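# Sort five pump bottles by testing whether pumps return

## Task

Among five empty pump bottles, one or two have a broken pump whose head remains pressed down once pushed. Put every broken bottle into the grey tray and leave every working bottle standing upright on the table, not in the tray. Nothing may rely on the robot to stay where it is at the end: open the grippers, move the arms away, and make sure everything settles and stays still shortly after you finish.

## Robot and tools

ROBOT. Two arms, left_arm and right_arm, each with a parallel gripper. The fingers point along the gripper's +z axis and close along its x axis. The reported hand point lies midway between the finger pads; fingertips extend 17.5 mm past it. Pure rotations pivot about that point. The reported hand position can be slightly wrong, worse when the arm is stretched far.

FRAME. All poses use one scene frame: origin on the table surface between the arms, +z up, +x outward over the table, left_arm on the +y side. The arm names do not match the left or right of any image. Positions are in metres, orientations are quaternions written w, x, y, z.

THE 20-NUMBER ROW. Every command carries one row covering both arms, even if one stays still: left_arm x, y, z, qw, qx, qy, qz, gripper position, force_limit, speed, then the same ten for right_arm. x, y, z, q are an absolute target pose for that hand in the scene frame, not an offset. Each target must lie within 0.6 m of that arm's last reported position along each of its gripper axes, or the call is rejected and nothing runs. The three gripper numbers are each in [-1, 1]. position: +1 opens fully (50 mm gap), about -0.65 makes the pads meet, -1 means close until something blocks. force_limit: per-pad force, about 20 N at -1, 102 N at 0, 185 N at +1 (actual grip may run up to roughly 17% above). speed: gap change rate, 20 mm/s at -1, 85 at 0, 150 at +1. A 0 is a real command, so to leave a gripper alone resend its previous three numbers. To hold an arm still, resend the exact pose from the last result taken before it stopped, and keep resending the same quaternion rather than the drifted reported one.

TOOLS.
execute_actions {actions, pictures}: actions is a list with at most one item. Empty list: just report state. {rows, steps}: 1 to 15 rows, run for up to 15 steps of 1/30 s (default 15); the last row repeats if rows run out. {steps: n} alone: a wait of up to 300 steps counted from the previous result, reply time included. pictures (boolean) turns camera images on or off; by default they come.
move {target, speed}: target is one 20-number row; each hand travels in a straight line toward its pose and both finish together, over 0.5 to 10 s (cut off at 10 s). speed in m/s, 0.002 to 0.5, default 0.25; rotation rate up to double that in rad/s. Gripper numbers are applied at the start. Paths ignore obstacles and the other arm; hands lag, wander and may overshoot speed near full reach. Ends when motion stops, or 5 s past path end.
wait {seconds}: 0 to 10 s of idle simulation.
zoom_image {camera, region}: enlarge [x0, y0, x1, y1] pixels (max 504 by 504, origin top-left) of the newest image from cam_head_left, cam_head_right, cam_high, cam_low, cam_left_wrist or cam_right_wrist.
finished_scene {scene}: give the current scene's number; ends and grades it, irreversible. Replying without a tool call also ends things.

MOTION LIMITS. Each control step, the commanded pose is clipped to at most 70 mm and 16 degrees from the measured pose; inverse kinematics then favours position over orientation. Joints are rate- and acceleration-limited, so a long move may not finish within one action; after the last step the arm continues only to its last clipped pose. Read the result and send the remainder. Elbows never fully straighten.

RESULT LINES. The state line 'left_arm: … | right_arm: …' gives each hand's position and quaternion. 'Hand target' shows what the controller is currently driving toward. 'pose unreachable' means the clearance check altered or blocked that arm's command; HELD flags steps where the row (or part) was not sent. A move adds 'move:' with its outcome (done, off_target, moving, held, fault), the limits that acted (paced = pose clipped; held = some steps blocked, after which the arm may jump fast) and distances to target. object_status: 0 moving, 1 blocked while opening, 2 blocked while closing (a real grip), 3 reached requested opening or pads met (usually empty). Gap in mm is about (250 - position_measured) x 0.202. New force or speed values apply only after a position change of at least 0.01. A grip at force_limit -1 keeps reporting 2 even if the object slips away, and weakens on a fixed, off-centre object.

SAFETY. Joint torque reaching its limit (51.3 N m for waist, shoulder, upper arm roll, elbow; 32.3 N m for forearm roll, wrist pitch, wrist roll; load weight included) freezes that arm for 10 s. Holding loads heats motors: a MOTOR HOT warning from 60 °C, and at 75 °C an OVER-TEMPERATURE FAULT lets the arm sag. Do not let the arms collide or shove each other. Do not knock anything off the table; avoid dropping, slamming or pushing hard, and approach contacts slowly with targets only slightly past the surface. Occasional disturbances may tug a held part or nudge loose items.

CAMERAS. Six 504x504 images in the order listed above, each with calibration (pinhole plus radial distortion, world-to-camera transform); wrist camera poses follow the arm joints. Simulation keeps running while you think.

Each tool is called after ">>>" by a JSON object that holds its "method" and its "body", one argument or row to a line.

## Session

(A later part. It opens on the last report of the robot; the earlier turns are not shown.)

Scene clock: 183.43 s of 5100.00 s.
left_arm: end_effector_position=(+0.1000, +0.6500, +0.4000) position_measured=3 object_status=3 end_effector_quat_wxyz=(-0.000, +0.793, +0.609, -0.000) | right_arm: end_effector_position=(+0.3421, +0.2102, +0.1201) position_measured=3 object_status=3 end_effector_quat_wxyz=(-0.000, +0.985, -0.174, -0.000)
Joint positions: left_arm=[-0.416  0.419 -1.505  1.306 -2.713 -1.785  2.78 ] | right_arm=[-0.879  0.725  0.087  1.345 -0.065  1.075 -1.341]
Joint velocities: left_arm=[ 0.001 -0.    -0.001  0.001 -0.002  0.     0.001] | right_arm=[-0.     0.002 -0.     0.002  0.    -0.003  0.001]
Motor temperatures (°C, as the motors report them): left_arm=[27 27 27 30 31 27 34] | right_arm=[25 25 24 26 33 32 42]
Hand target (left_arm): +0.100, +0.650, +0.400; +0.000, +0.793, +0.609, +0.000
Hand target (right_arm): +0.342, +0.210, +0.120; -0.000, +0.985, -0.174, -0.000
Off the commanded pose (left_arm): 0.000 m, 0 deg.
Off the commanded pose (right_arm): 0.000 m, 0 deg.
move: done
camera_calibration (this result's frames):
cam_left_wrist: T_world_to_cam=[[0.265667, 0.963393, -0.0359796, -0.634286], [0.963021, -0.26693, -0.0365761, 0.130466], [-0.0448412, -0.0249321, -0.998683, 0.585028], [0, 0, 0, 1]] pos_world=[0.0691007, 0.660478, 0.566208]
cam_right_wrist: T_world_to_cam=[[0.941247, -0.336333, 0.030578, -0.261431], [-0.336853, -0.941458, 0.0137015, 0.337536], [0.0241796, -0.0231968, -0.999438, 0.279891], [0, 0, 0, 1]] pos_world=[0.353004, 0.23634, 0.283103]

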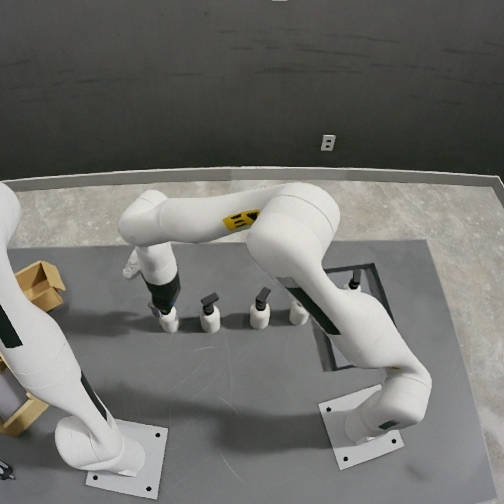

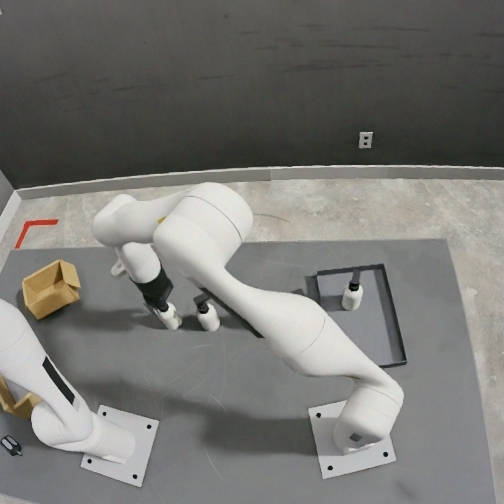

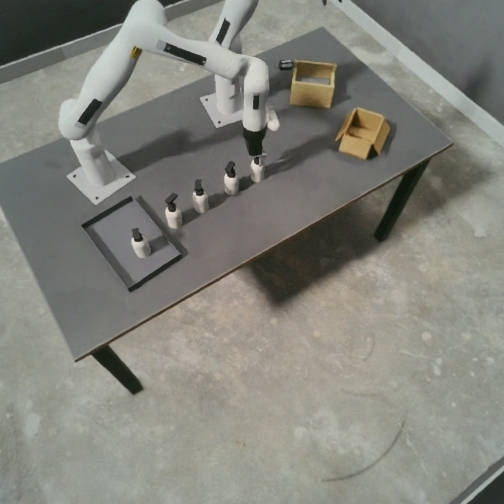

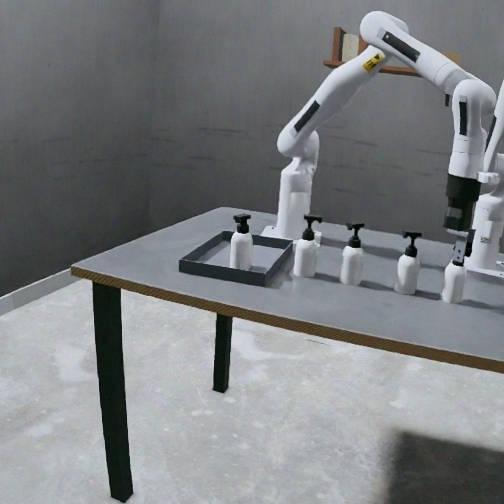

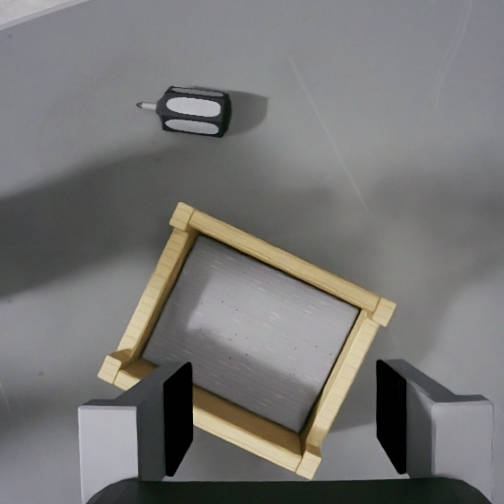

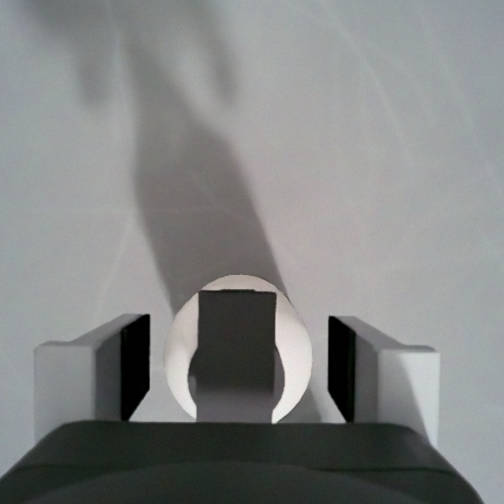

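>>> {"method": "move", "body": {
  "target": [0.1,0.65,0.4,0,0.793,0.609,0,1,-0.6,1,0.342,0.21,0.12,0,0.985,-0.174,0,-1,-0.6,0.5]
}}

>>> {"method": "move", "body": {
  "target": [0.1,0.65,0.4,0,0.793,0.609,0,1,-0.6,1,0.342,0.21,0.29,0,0.985,-0.174,0,-1,-0.6,0.5],
  "speed": 0.2
}}

Scene clock: 189.17 s of 5100.00 s.
left_arm: end_effector_position=(+0.1000, +0.6500, +0.4000) position_measured=3 object_status=3 end_effector_quat_wxyz=(-0.000, +0.793, +0.609, -0.000) | right_arm: end_effector_position=(+0.3425, +0.2114, +0.1222) position_measured=160 object_status=2 end_effector_quat_wxyz=(-0.002, +0.985, -0.174, +0.001)
Joint positions: left_arm=[-0.416  0.419 -1.505  1.306 -2.713 -1.785  2.78 ] | right_arm=[-0.879  0.721  0.087  1.344 -0.066  1.074 -1.341]
Joint velocities: left_arm=[-0.    -0.    -0.001 -0.001  0.    -0.001 -0.   ] | right_arm=[-0. -0.  0.  0. -0.  0.  0.]
Motor temperatures (°C, as the motors report them): left_arm=[27 27 27 30 31 27 34] | right_arm=[25 26 24 26 33 32 42]
Hand target (left_arm): +0.100, +0.650, +0.400; +0.000, +0.793, +0.609, +0.000
Hand target (right_arm): +0.342, +0.210, +0.120; -0.000, +0.985, -0.174, -0.000
Off the commanded pose (left_arm): 0.000 m, 0 deg.
Off the commanded pose (right_arm): 0.003 m, 0 deg.
After step 90, 2.03 s passed at rest.
move: done
camera_calibration (this result's frames):
cam_left_wrist: T_world_to_cam=[[0.265667, 0.963393, -0.0359799, -0.634286], [0.963022, -0.26693, -0.0365761, 0.130466], [-0.0448413, -0.0249323, -0.998683, 0.585029], [0, 0, 0, 1]] pos_world=[0.0691007, 0.660478, 0.566208]
cam_right_wrist: T_world_to_cam=[[0.941172, -0.336471, 0.0313353, -0.261563], [-0.336883, -0.941506, 0.00879129, 0.339386], [0.0265444, -0.0188304, -0.99947, 0.280272], [0, 0, 0, 1]] pos_world=[0.35307, 0.236803, 0.285336]

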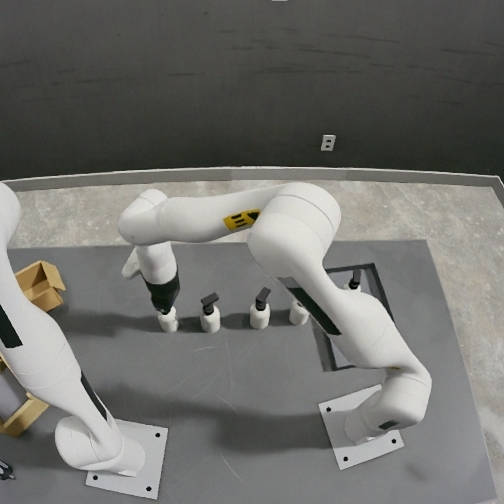

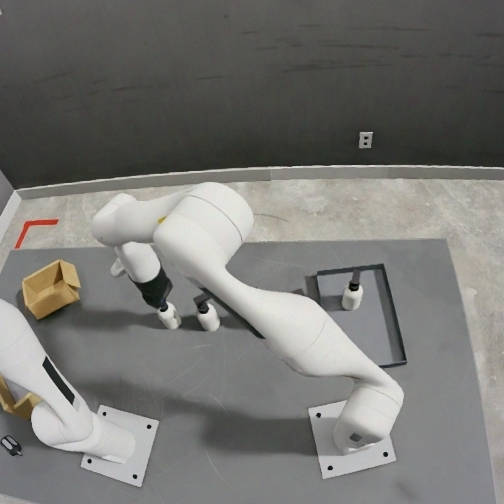

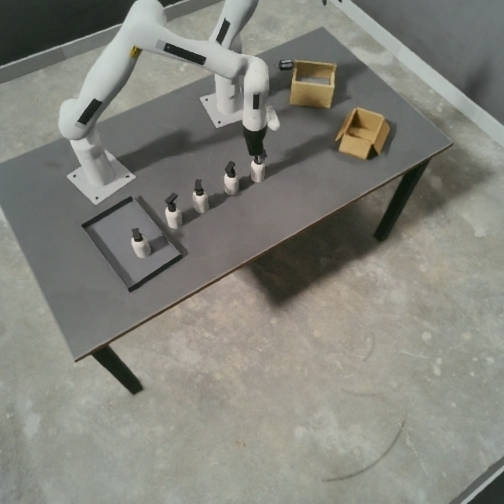

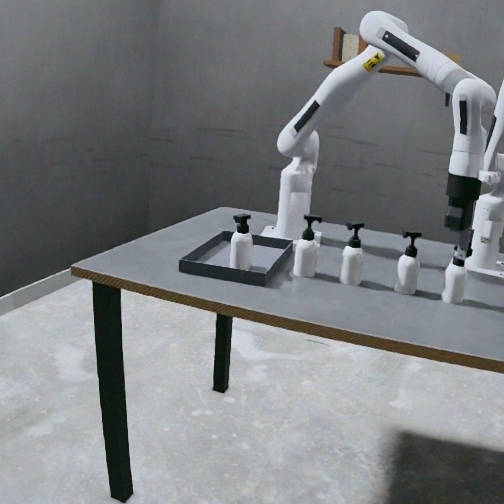

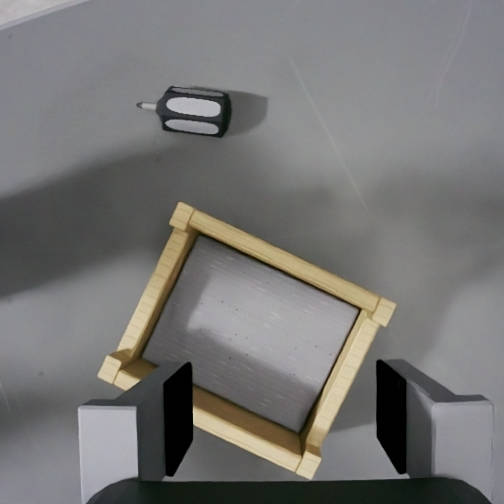

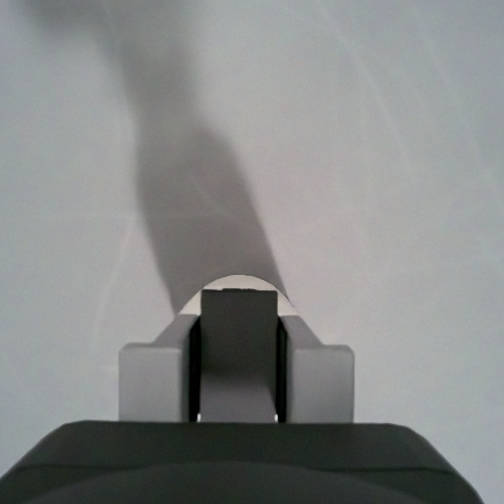

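Scene clock: 190.47 s of 5100.00 s.
left_arm: end_effector_position=(+0.1000, +0.6500, +0.4000) position_measured=3 object_status=3 end_effector_quat_wxyz=(-0.000, +0.793, +0.609, -0.000) | right_arm: end_effector_position=(+0.3416, +0.2093, +0.2903) position_measured=160 object_status=2 end_effector_quat_wxyz=(-0.000, +0.985, -0.174, +0.000)
Joint positions: left_arm=[-0.416  0.419 -1.505  1.306 -2.713 -1.785  2.78 ] | right_arm=[-0.882  0.607  0.106  0.997 -0.06   1.539 -1.352]
Joint velocities: left_arm=[-0.     0.     0.001 -0.001  0.     0.001 -0.   ] | right_arm=[ 0.001  0.005  0.001 -0.006 -0.001  0.006 -0.   ]
Motor temperatures (°C, as the motors report them): left_arm=[27 27 27 30 31 27 34] | right_arm=[25 26 24 26 33 32 42]
Hand target (left_arm): +0.100, +0.650, +0.400; +0.000, +0.793, +0.609, +0.000
Hand target (right_arm): +0.342, +0.209, +0.290; +0.000, +0.985, -0.174, +0.000
Off the commanded pose (left_arm): 0.000 m, 0 deg.
Off the commanded pose (right_arm): 0.001 m, 0 deg.
move: done
camera_calibration (this result's frames):
cam_left_wrist: T_world_to_cam=[[0.265666, 0.963393, -0.03598, -0.634286], [0.963022, -0.26693, -0.0365759, 0.130466], [-0.0448411, -0.0249325, -0.998683, 0.585029], [0, 0, 0, 1]] pos_world=[0.0691007, 0.660478, 0.566208]
cam_right_wrist: T_world_to_cam=[[0.940807, -0.337534, 0.0308809, -0.266169], [-0.338053, -0.941033, 0.0133384, 0.33462], [0.0245578, -0.0229882, -0.999434, 0.449819], [0, 0, 0, 1]] pos_world=[0.352486, 0.235388, 0.453321]

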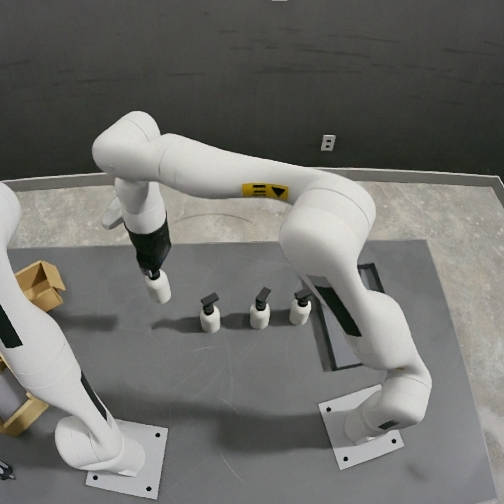

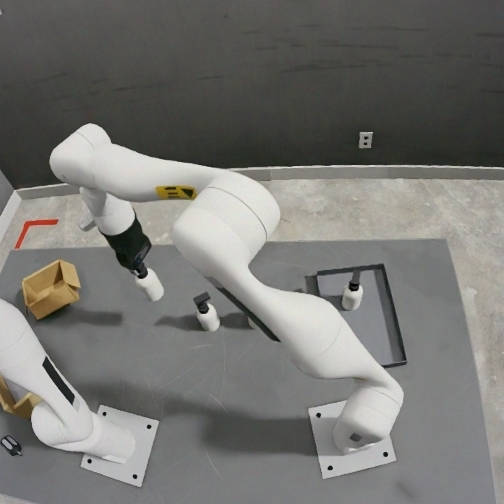

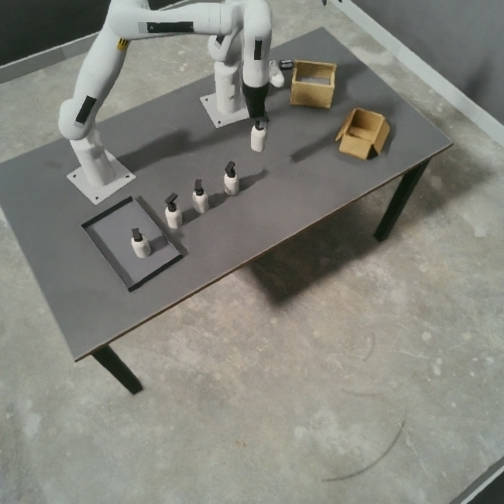

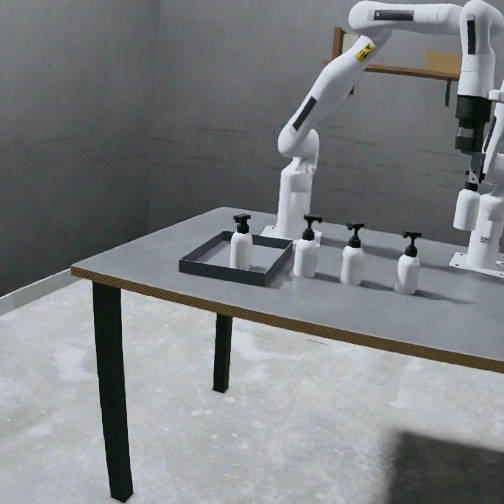

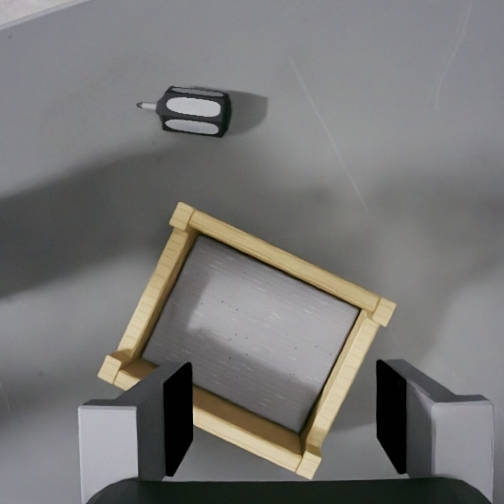

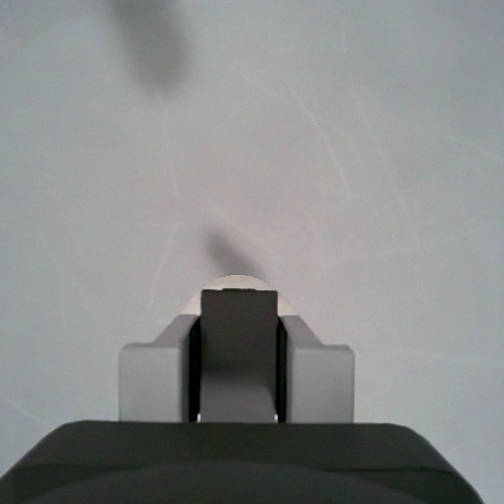

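>>> {"method": "move", "body": {
  "target": [0.1,0.65,0.4,0,0.793,0.609,0,1,-0.6,1,0.275,-0.31,0.29,0,0.707,0.707,0,-1,-0.6,0.5],
  "speed": 0.3
}}

>>> {"method": "move", "body": {
  "target": [0.1,0.65,0.4,0,0.793,0.609,0,1,-0.6,1,0.275,-0.31,0.14,0,0.707,0.707,0,-1,-0.6,0.5],
  "speed": 0.18
}}

Scene clock: 200.27 s of 5100.00 s.
left_arm: end_effector_position=(+0.1000, +0.6500, +0.4000) position_measured=3 object_status=3 end_effector_quat_wxyz=(-0.000, +0.793, +0.609, -0.000) | right_arm: end_effector_position=(+0.2761, -0.3111, +0.2892) position_measured=160 object_status=2 end_effector_quat_wxyz=(+0.001, +0.707, +0.707, -0.001)
Joint positions: left_arm=[-0.416  0.419 -1.505  1.306 -2.713 -1.785  2.78 ] | right_arm=[-0.188 -0.097  0.377  1.929  0.041  1.304  1.54 ]
Joint velocities: left_arm=[-0.001 -0.    -0.001 -0.    -0.    -0.    -0.001] | right_arm=[ 0.002  0.001  0.007 -0.001 -0.002  0.001  0.008]
Motor temperatures (°C, as the motors report them): left_arm=[27 27 27 30 31 27 34] | right_arm=[25 26 24 26 33 32 42]
Hand target (left_arm): +0.100, +0.650, +0.400; +0.000, +0.793, +0.609, +0.000
Hand target (right_arm): +0.276, -0.311, +0.289; +0.001, +0.707, +0.707, -0.001
Off the commanded pose (left_arm): 0.000 m, 0 deg.
Off the commanded pose (right_arm): 0.002 m, 0 deg.
After step 90, 3.10 s passed at rest.
move: done
camera_calibration (this result's frames):
cam_left_wrist: T_world_to_cam=[[0.265667, 0.963393, -0.0359797, -0.634286], [0.963021, -0.26693, -0.0365759, 0.130466], [-0.0448411, -0.0249322, -0.998683, 0.585028], [0, 0, 0, 1]] pos_world=[0.0691007, 0.660478, 0.566208]
cam_right_wrist: T_world_to_cam=[[-0.0062527, 0.999616, 0.026986, 0.298432], [0.999888, 0.00588284, 0.0137632, -0.252232], [0.0135991, 0.0270691, -0.999541, 0.45696], [0, 0, 0, 1]] pos_world=[0.247855, -0.309203, 0.452168]

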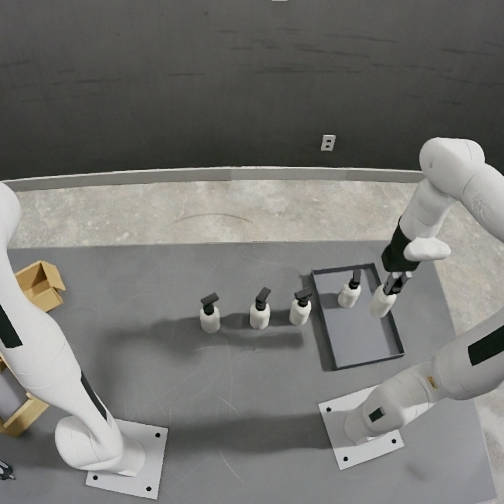

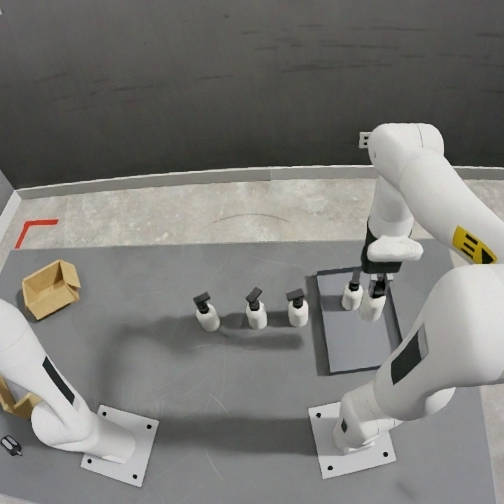

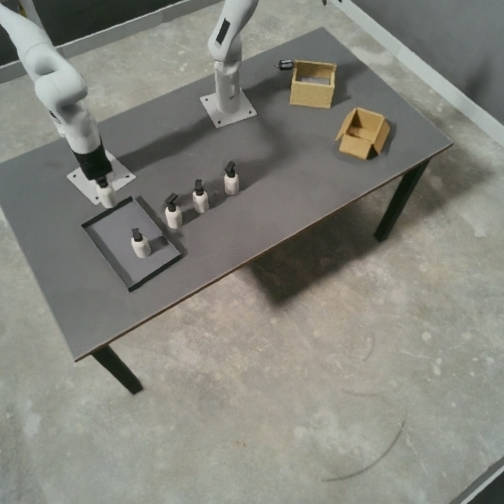

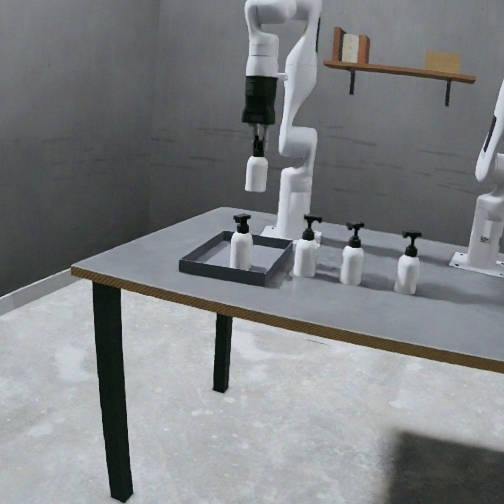

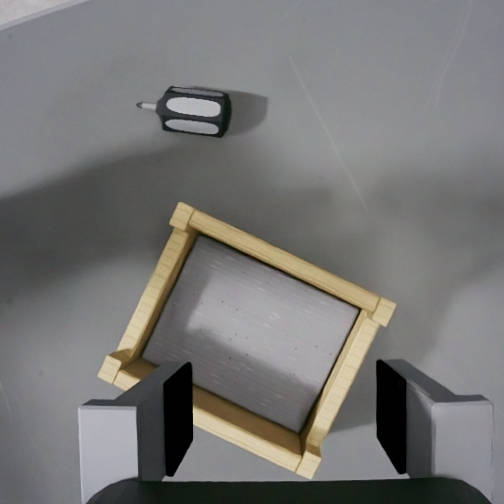

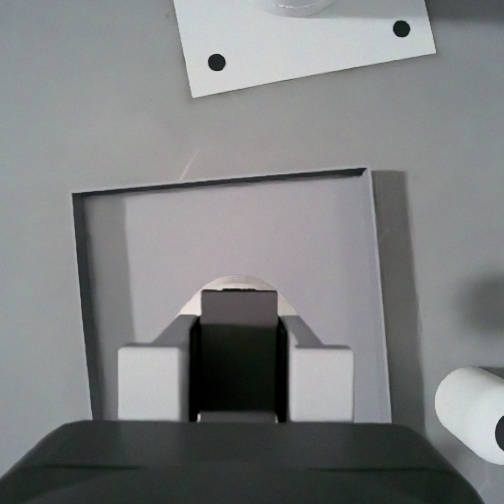

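Scene clock: 201.63 s of 5100.00 s.
left_arm: end_effector_position=(+0.1000, +0.6500, +0.4000) position_measured=3 object_status=3 end_effector_quat_wxyz=(-0.000, +0.793, +0.609, -0.000) | right_arm: end_effector_position=(+0.2757, -0.3097, +0.1400) position_measured=160 object_status=2 end_effector_quat_wxyz=(+0.000, +0.707, +0.708, +0.000)
Joint positions: left_arm=[-0.416  0.419 -1.505  1.306 -2.713 -1.785  2.78 ] | right_arm=[-0.138  0.14   0.413  2.271 -0.083  0.744  1.696]
Joint velocities: left_arm=[-0.     0.     0.002  0.001 -0.001 -0.    -0.   ] | right_arm=[ 0.002  0.007  0.001  0.002 -0.002 -0.002  0.003]
Motor temperatures (°C, as the motors report them): left_arm=[27 27 27 30 31 27 34] | right_arm=[25 26 24 26 33 32 42]
Hand target (left_arm): +0.100, +0.650, +0.400; +0.000, +0.793, +0.609, +0.000
Hand target (right_arm): +0.276, -0.310, +0.140; -0.000, +0.707, +0.708, -0.000
Off the commanded pose (left_arm): 0.000 m, 0 deg.
Off the commanded pose (right_arm): 0.001 m, 0 deg.
move: done
camera_calibration (this result's frames):
cam_left_wrist: T_world_to_cam=[[0.265667, 0.963393, -0.0359799, -0.634286], [0.963022, -0.26693, -0.0365762, 0.130466], [-0.0448414, -0.0249324, -0.998683, 0.585029], [0, 0, 0, 1]] pos_world=[0.0691006, 0.660478, 0.566208]
cam_right_wrist: T_world_to_cam=[[-0.00768634, 0.999497, 0.0307778, 0.3009], [0.99987, 0.00724629, 0.014384, -0.249452], [0.0141537, 0.0308844, -0.999423, 0.308809], [0, 0, 0, 1]] pos_world=[0.247362, -0.308479, 0.302958]

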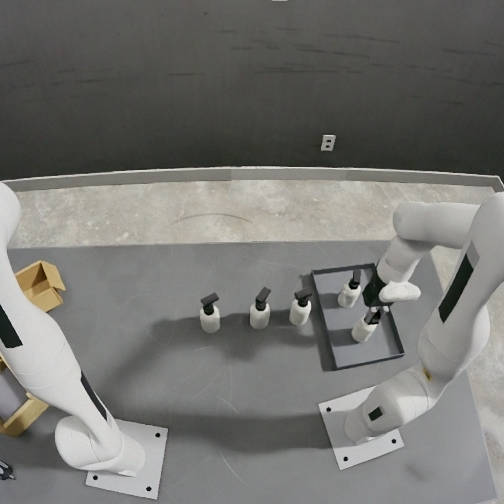

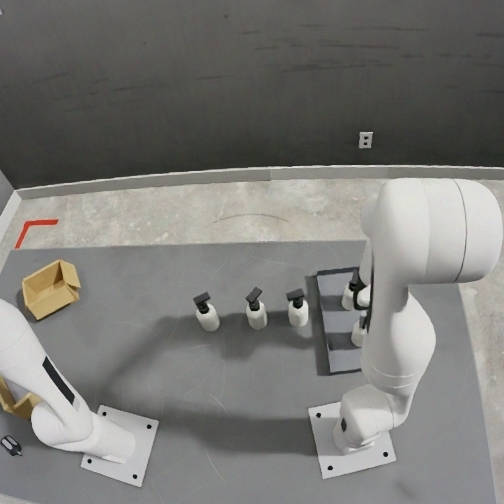

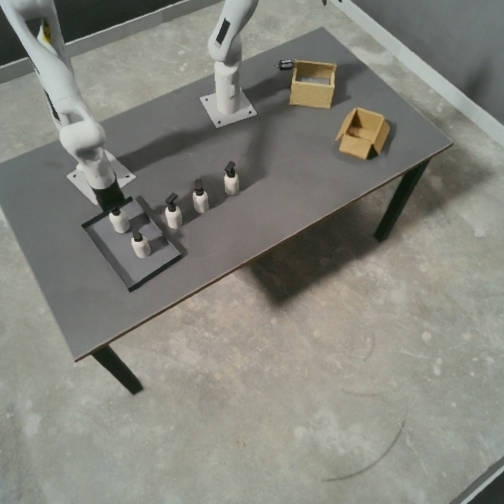

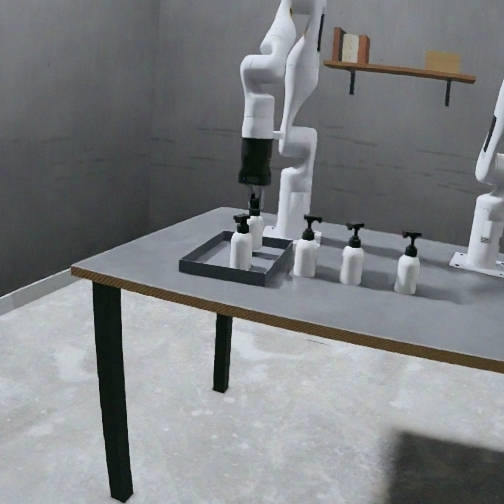

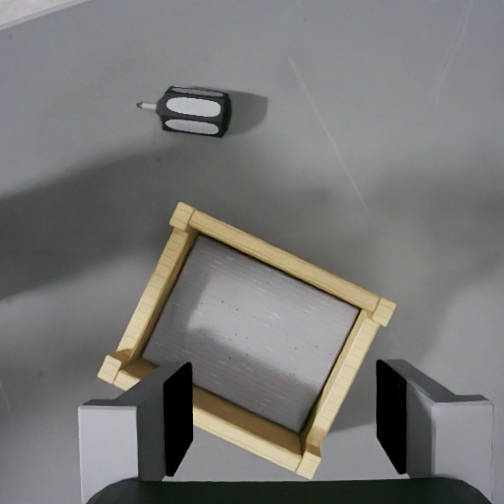

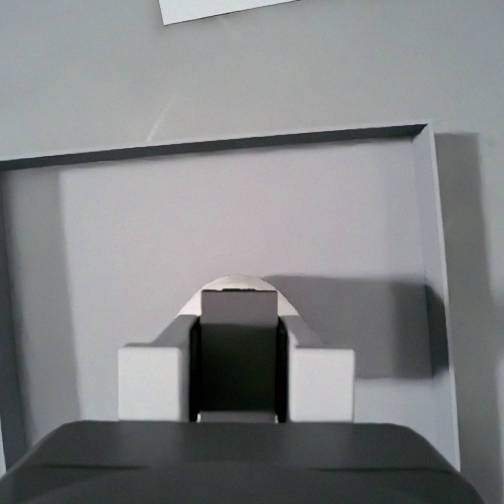

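>>> {"method": "move", "body": {
  "target": [0.1,0.65,0.4,0,0.793,0.609,0,1,-0.6,1,0.275,-0.31,0.125,0,0.707,0.707,0,-1,-0.6,0.5],
  "speed": 0.03
}}

>>> {"method": "move", "body": {
  "target": [0.1,0.65,0.4,0,0.793,0.609,0,1,-0.6,1,0.275,-0.31,0.125,0,0.707,0.707,0,1,-0.6,1]
}}

>>> {"method": "move", "body": {
  "target": [0.1,0.65,0.4,0,0.793,0.609,0,1,-0.6,1,0.275,-0.31,0.27,0,0.707,0.707,0,1,-0.6,1]
}}

Scene clock: 208.63 s of 5100.00 s.
left_arm: end_effector_position=(+0.1000, +0.6500, +0.4000) position_measured=3 object_status=3 end_effector_quat_wxyz=(-0.000, +0.793, +0.609, -0.000) | right_arm: end_effector_position=(+0.2751, -0.3099, +0.1251) position_measured=160 object_status=2 end_effector_quat_wxyz=(+0.000, +0.707, +0.707, +0.000)
Joint positions: left_arm=[-0.416  0.419 -1.505  1.306 -2.713 -1.785  2.78 ] | right_arm=[-0.124  0.177  0.407  2.298 -0.111  0.683  1.726]
Joint velocities: left_arm=[-0.001  0.    -0.    -0.    -0.    -0.001 -0.   ] | right_arm=[ 0.002  0.007  0.001  0.002 -0.004 -0.005  0.004]
Motor temperatures (°C, as the motors report them): left_arm=[27 27 27 30 31 27 34] | right_arm=[25 26 24 26 33 32 42]
Hand target (left_arm): +0.100, +0.650, +0.400; +0.000, +0.793, +0.609, +0.000
Hand target (right_arm): +0.275, -0.310, +0.125; -0.000, +0.707, +0.707, -0.000
Off the commanded pose (left_arm): 0.000 m, 0 deg.
Off the commanded pose (right_arm): 0.000 m, 0 deg.
After step 90, 3.23 s passed at rest.
move: done
camera_calibration (this result's frames):
cam_left_wrist: T_world_to_cam=[[0.265667, 0.963393, -0.0359798, -0.634286], [0.963022, -0.26693, -0.0365762, 0.130466], [-0.0448413, -0.0249322, -0.998683, 0.585029], [0, 0, 0, 1]] pos_world=[0.0691006, 0.660478, 0.566208]
cam_right_wrist: T_world_to_cam=[[-0.00653298, 0.999506, 0.0307535, 0.301223], [0.99988, 0.00609808, 0.014214, -0.248982], [0.0140194, 0.0308427, -0.999426, 0.294028], [0, 0, 0, 1]] pos_world=[0.246798, -0.308624, 0.288134]

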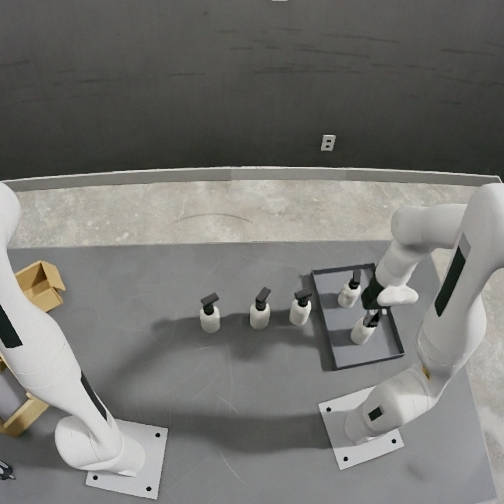

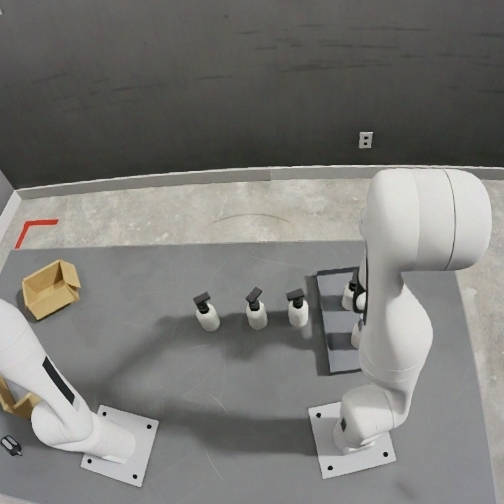

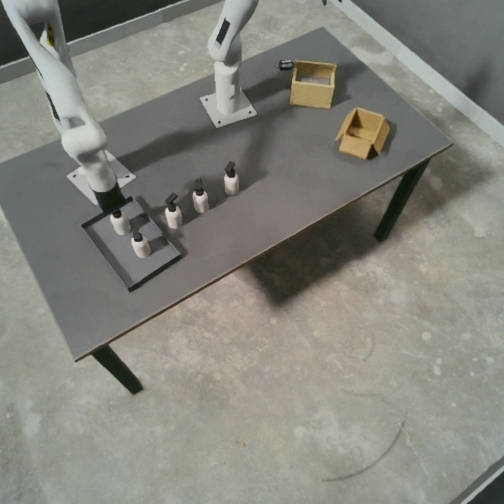

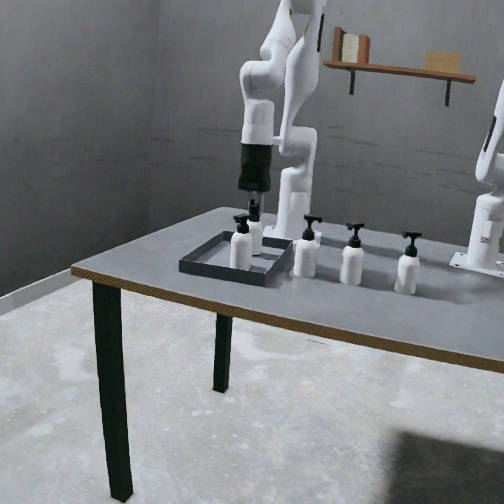

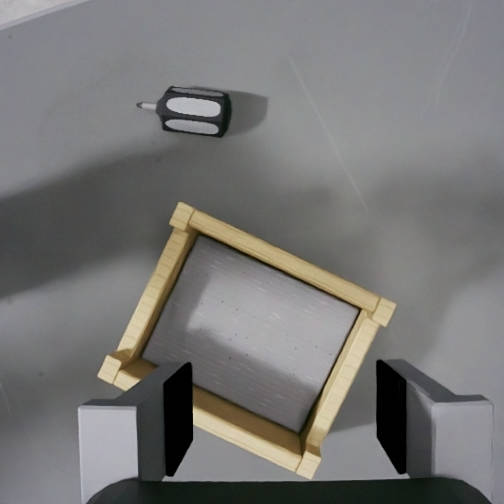

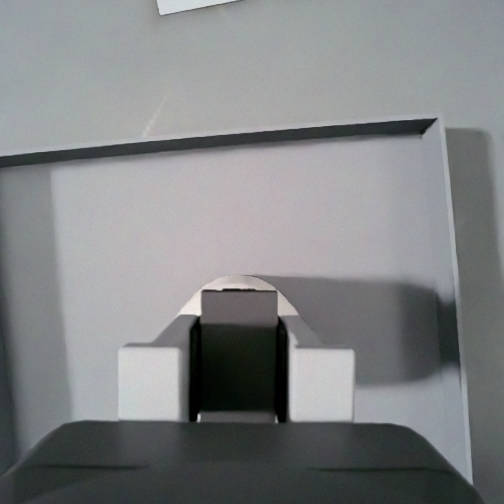

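Scene clock: 209.33 s of 5100.00 s.
left_arm: end_effector_position=(+0.1000, +0.6500, +0.4000) position_measured=3 object_status=3 end_effector_quat_wxyz=(-0.000, +0.793, +0.609, -0.000) | right_arm: end_effector_position=(+0.2750, -0.3100, +0.1250) position_measured=3 object_status=3 end_effector_quat_wxyz=(+0.000, +0.707, +0.707, +0.000)
Joint positions: left_arm=[-0.416  0.419 -1.505  1.306 -2.713 -1.785  2.78 ] | right_arm=[-0.123  0.177  0.407  2.299 -0.111  0.683  1.726]
Joint velocities: left_arm=[-0.    -0.    -0.     0.    -0.     0.     0.001] | right_arm=[-0.     0.001 -0.     0.001 -0.    -0.    -0.   ]
Motor temperatures (°C, as the motors report them): left_arm=[27 27 27 30 31 27 34] | right_arm=[25 26 24 26 33 32 42]
Hand target (left_arm): +0.100, +0.650, +0.400; +0.000, +0.793, +0.609, +0.000
Hand target (right_arm): +0.275, -0.310, +0.125; +0.000, +0.707, +0.707, -0.000
Off the commanded pose (left_arm): 0.000 m, 0 deg.
Off the commanded pose (right_arm): 0.000 m, 0 deg.
move: done
camera_calibration (this result's frames):
cam_left_wrist: T_world_to_cam=[[0.265666, 0.963393, -0.0359799, -0.634286], [0.963022, -0.26693, -0.0365761, 0.130466], [-0.0448412, -0.0249324, -0.998683, 0.585029], [0, 0, 0, 1]] pos_world=[0.0691007, 0.660478, 0.566208]
cam_right_wrist: T_world_to_cam=[[-0.00615806, 0.999512, 0.030635, 0.301238], [0.999888, 0.00573675, 0.0138213, -0.248906], [0.0136388, 0.0307167, -0.999435, 0.293968], [0, 0, 0, 1]] pos_world=[0.246724, -0.308693, 0.288013]

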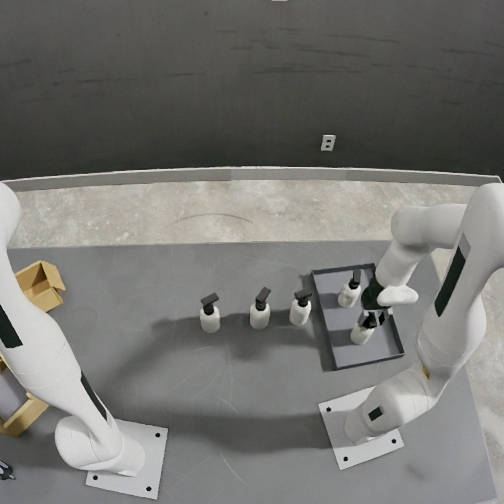

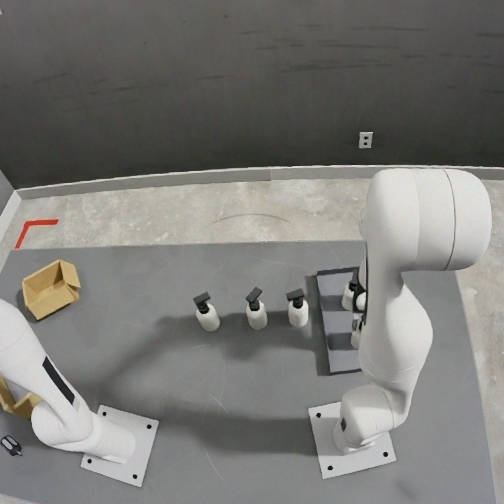

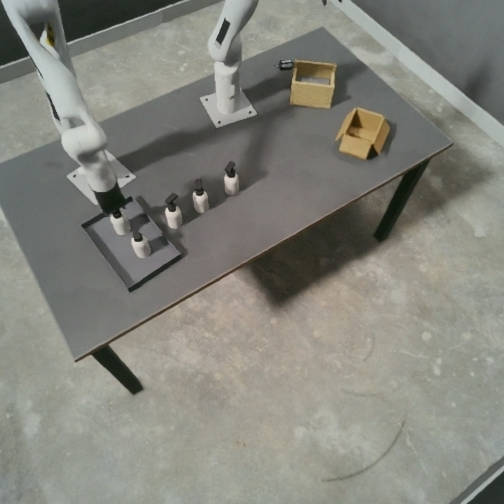

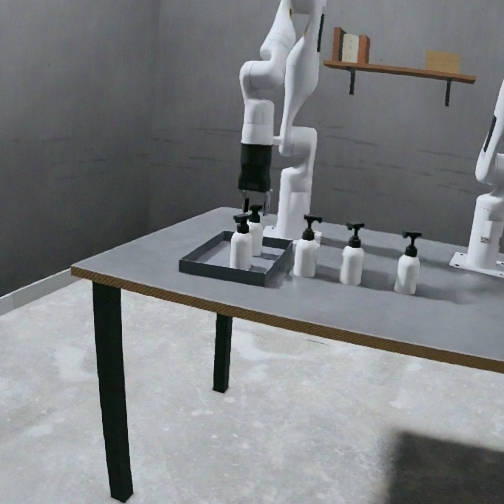

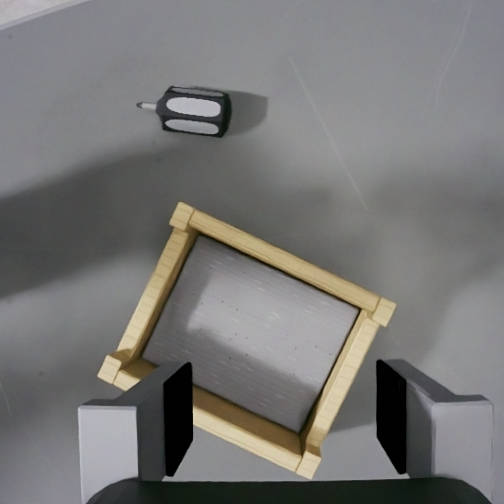

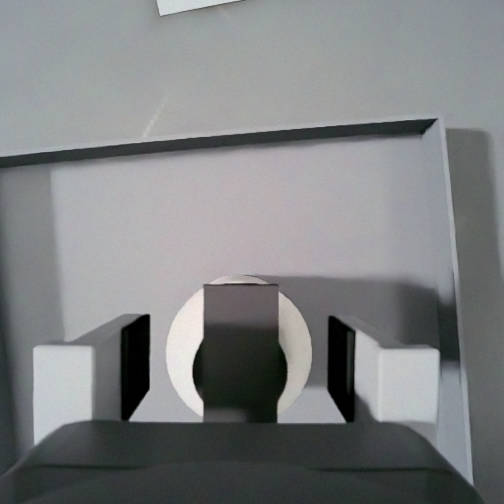

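Scene clock: 210.47 s of 5100.00 s.
left_arm: end_effector_position=(+0.1000, +0.6500, +0.4000) position_measured=3 object_status=3 end_effector_quat_wxyz=(-0.000, +0.793, +0.609, -0.000) | right_arm: end_effector_position=(+0.2744, -0.3102, +0.2701) position_measured=3 object_status=3 end_effector_quat_wxyz=(-0.000, +0.708, +0.707, -0.000)
Joint positions: left_arm=[-0.416  0.419 -1.505  1.306 -2.713 -1.785  2.78 ] | right_arm=[-0.19  -0.086  0.387  1.983  0.034  1.239  1.546]
Joint velocities: left_arm=[-0.001  0.    -0.001  0.    -0.001  0.     0.   ] | right_arm=[-0.    -0.002 -0.001 -0.003 -0.     0.002 -0.001]
Motor temperatures (°C, as the motors report them): left_arm=[27 27 27 30 31 27 34] | right_arm=[25 26 24 26 33 32 42]
Hand target (left_arm): +0.100, +0.650, +0.400; +0.000, +0.793, +0.609, +0.000
Hand target (right_arm): +0.274, -0.310, +0.270; +0.000, +0.708, +0.707, +0.000
Off the commanded pose (left_arm): 0.000 m, 0 deg.
Off the commanded pose (right_arm): 0.001 m, 0 deg.
move: done
camera_calibration (this result's frames):
cam_left_wrist: T_world_to_cam=[[0.265667, 0.963393, -0.0359799, -0.634286], [0.963022, -0.26693, -0.036576, 0.130466], [-0.0448412, -0.0249324, -0.998683, 0.585029], [0, 0, 0, 1]] pos_world=[0.0691007, 0.660478, 0.566208]
cam_right_wrist: T_world_to_cam=[[-0.00482049, 0.999521, 0.0305544, 0.296655], [0.999898, 0.00440668, 0.0135964, -0.250631], [0.0134552, 0.0306168, -0.999441, 0.439047], [0, 0, 0, 1]] pos_world=[0.246128, -0.308851, 0.433145]

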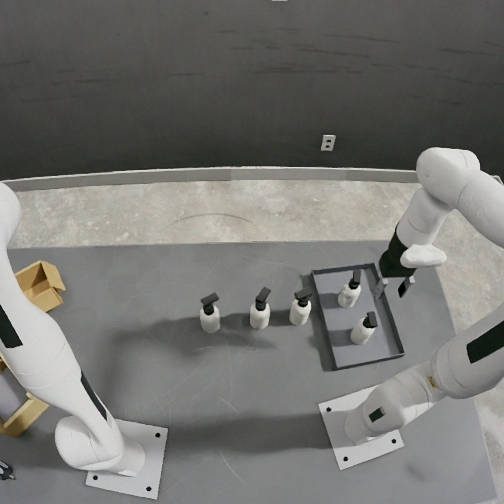

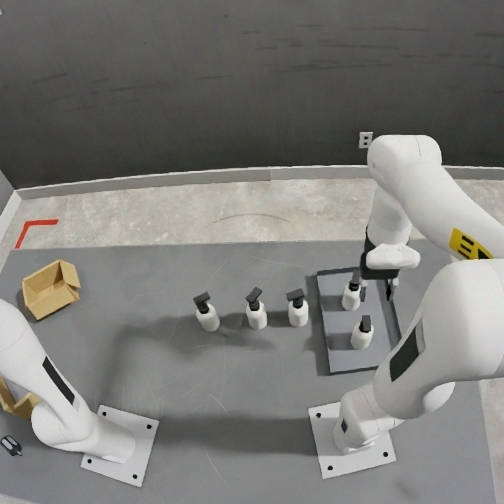

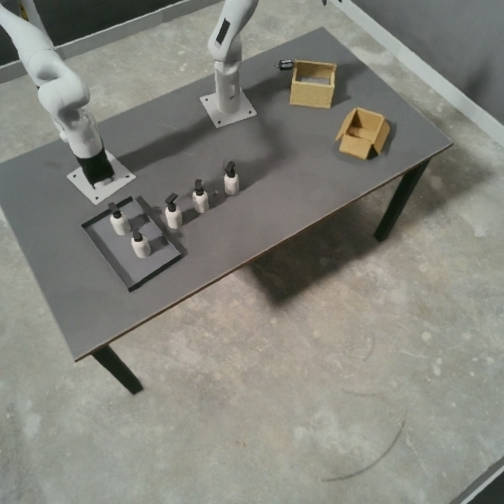

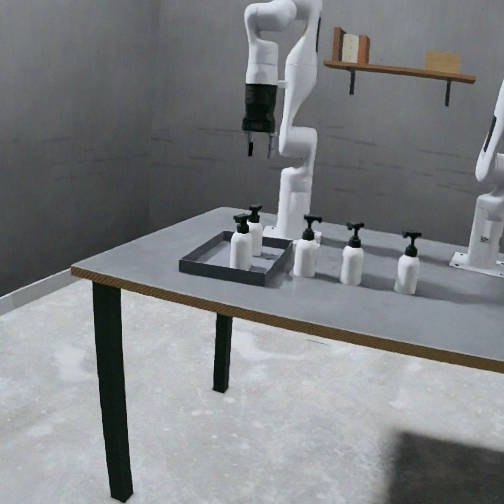

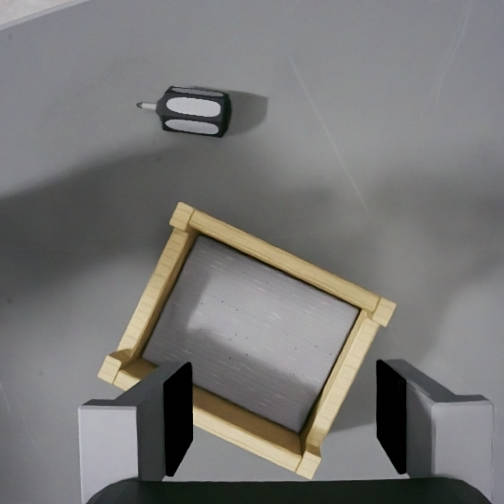

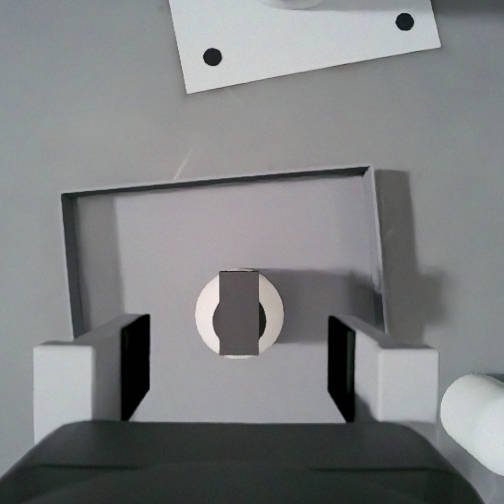

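>>> {"method": "zoom_image", "body": {
  "camera": "cam_low",
  "region": [170,190,440,310]
}}

Region (170, 190, 440, 310) of cam_low's 504x504 image, scaled by 1.867, with more detail than that image has.

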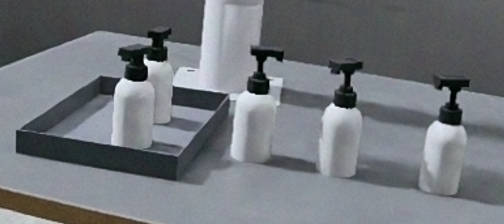

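>>> {"method": "finished_scene", "body": {
  "scene": 2
}}

The scene is finished: the task was done.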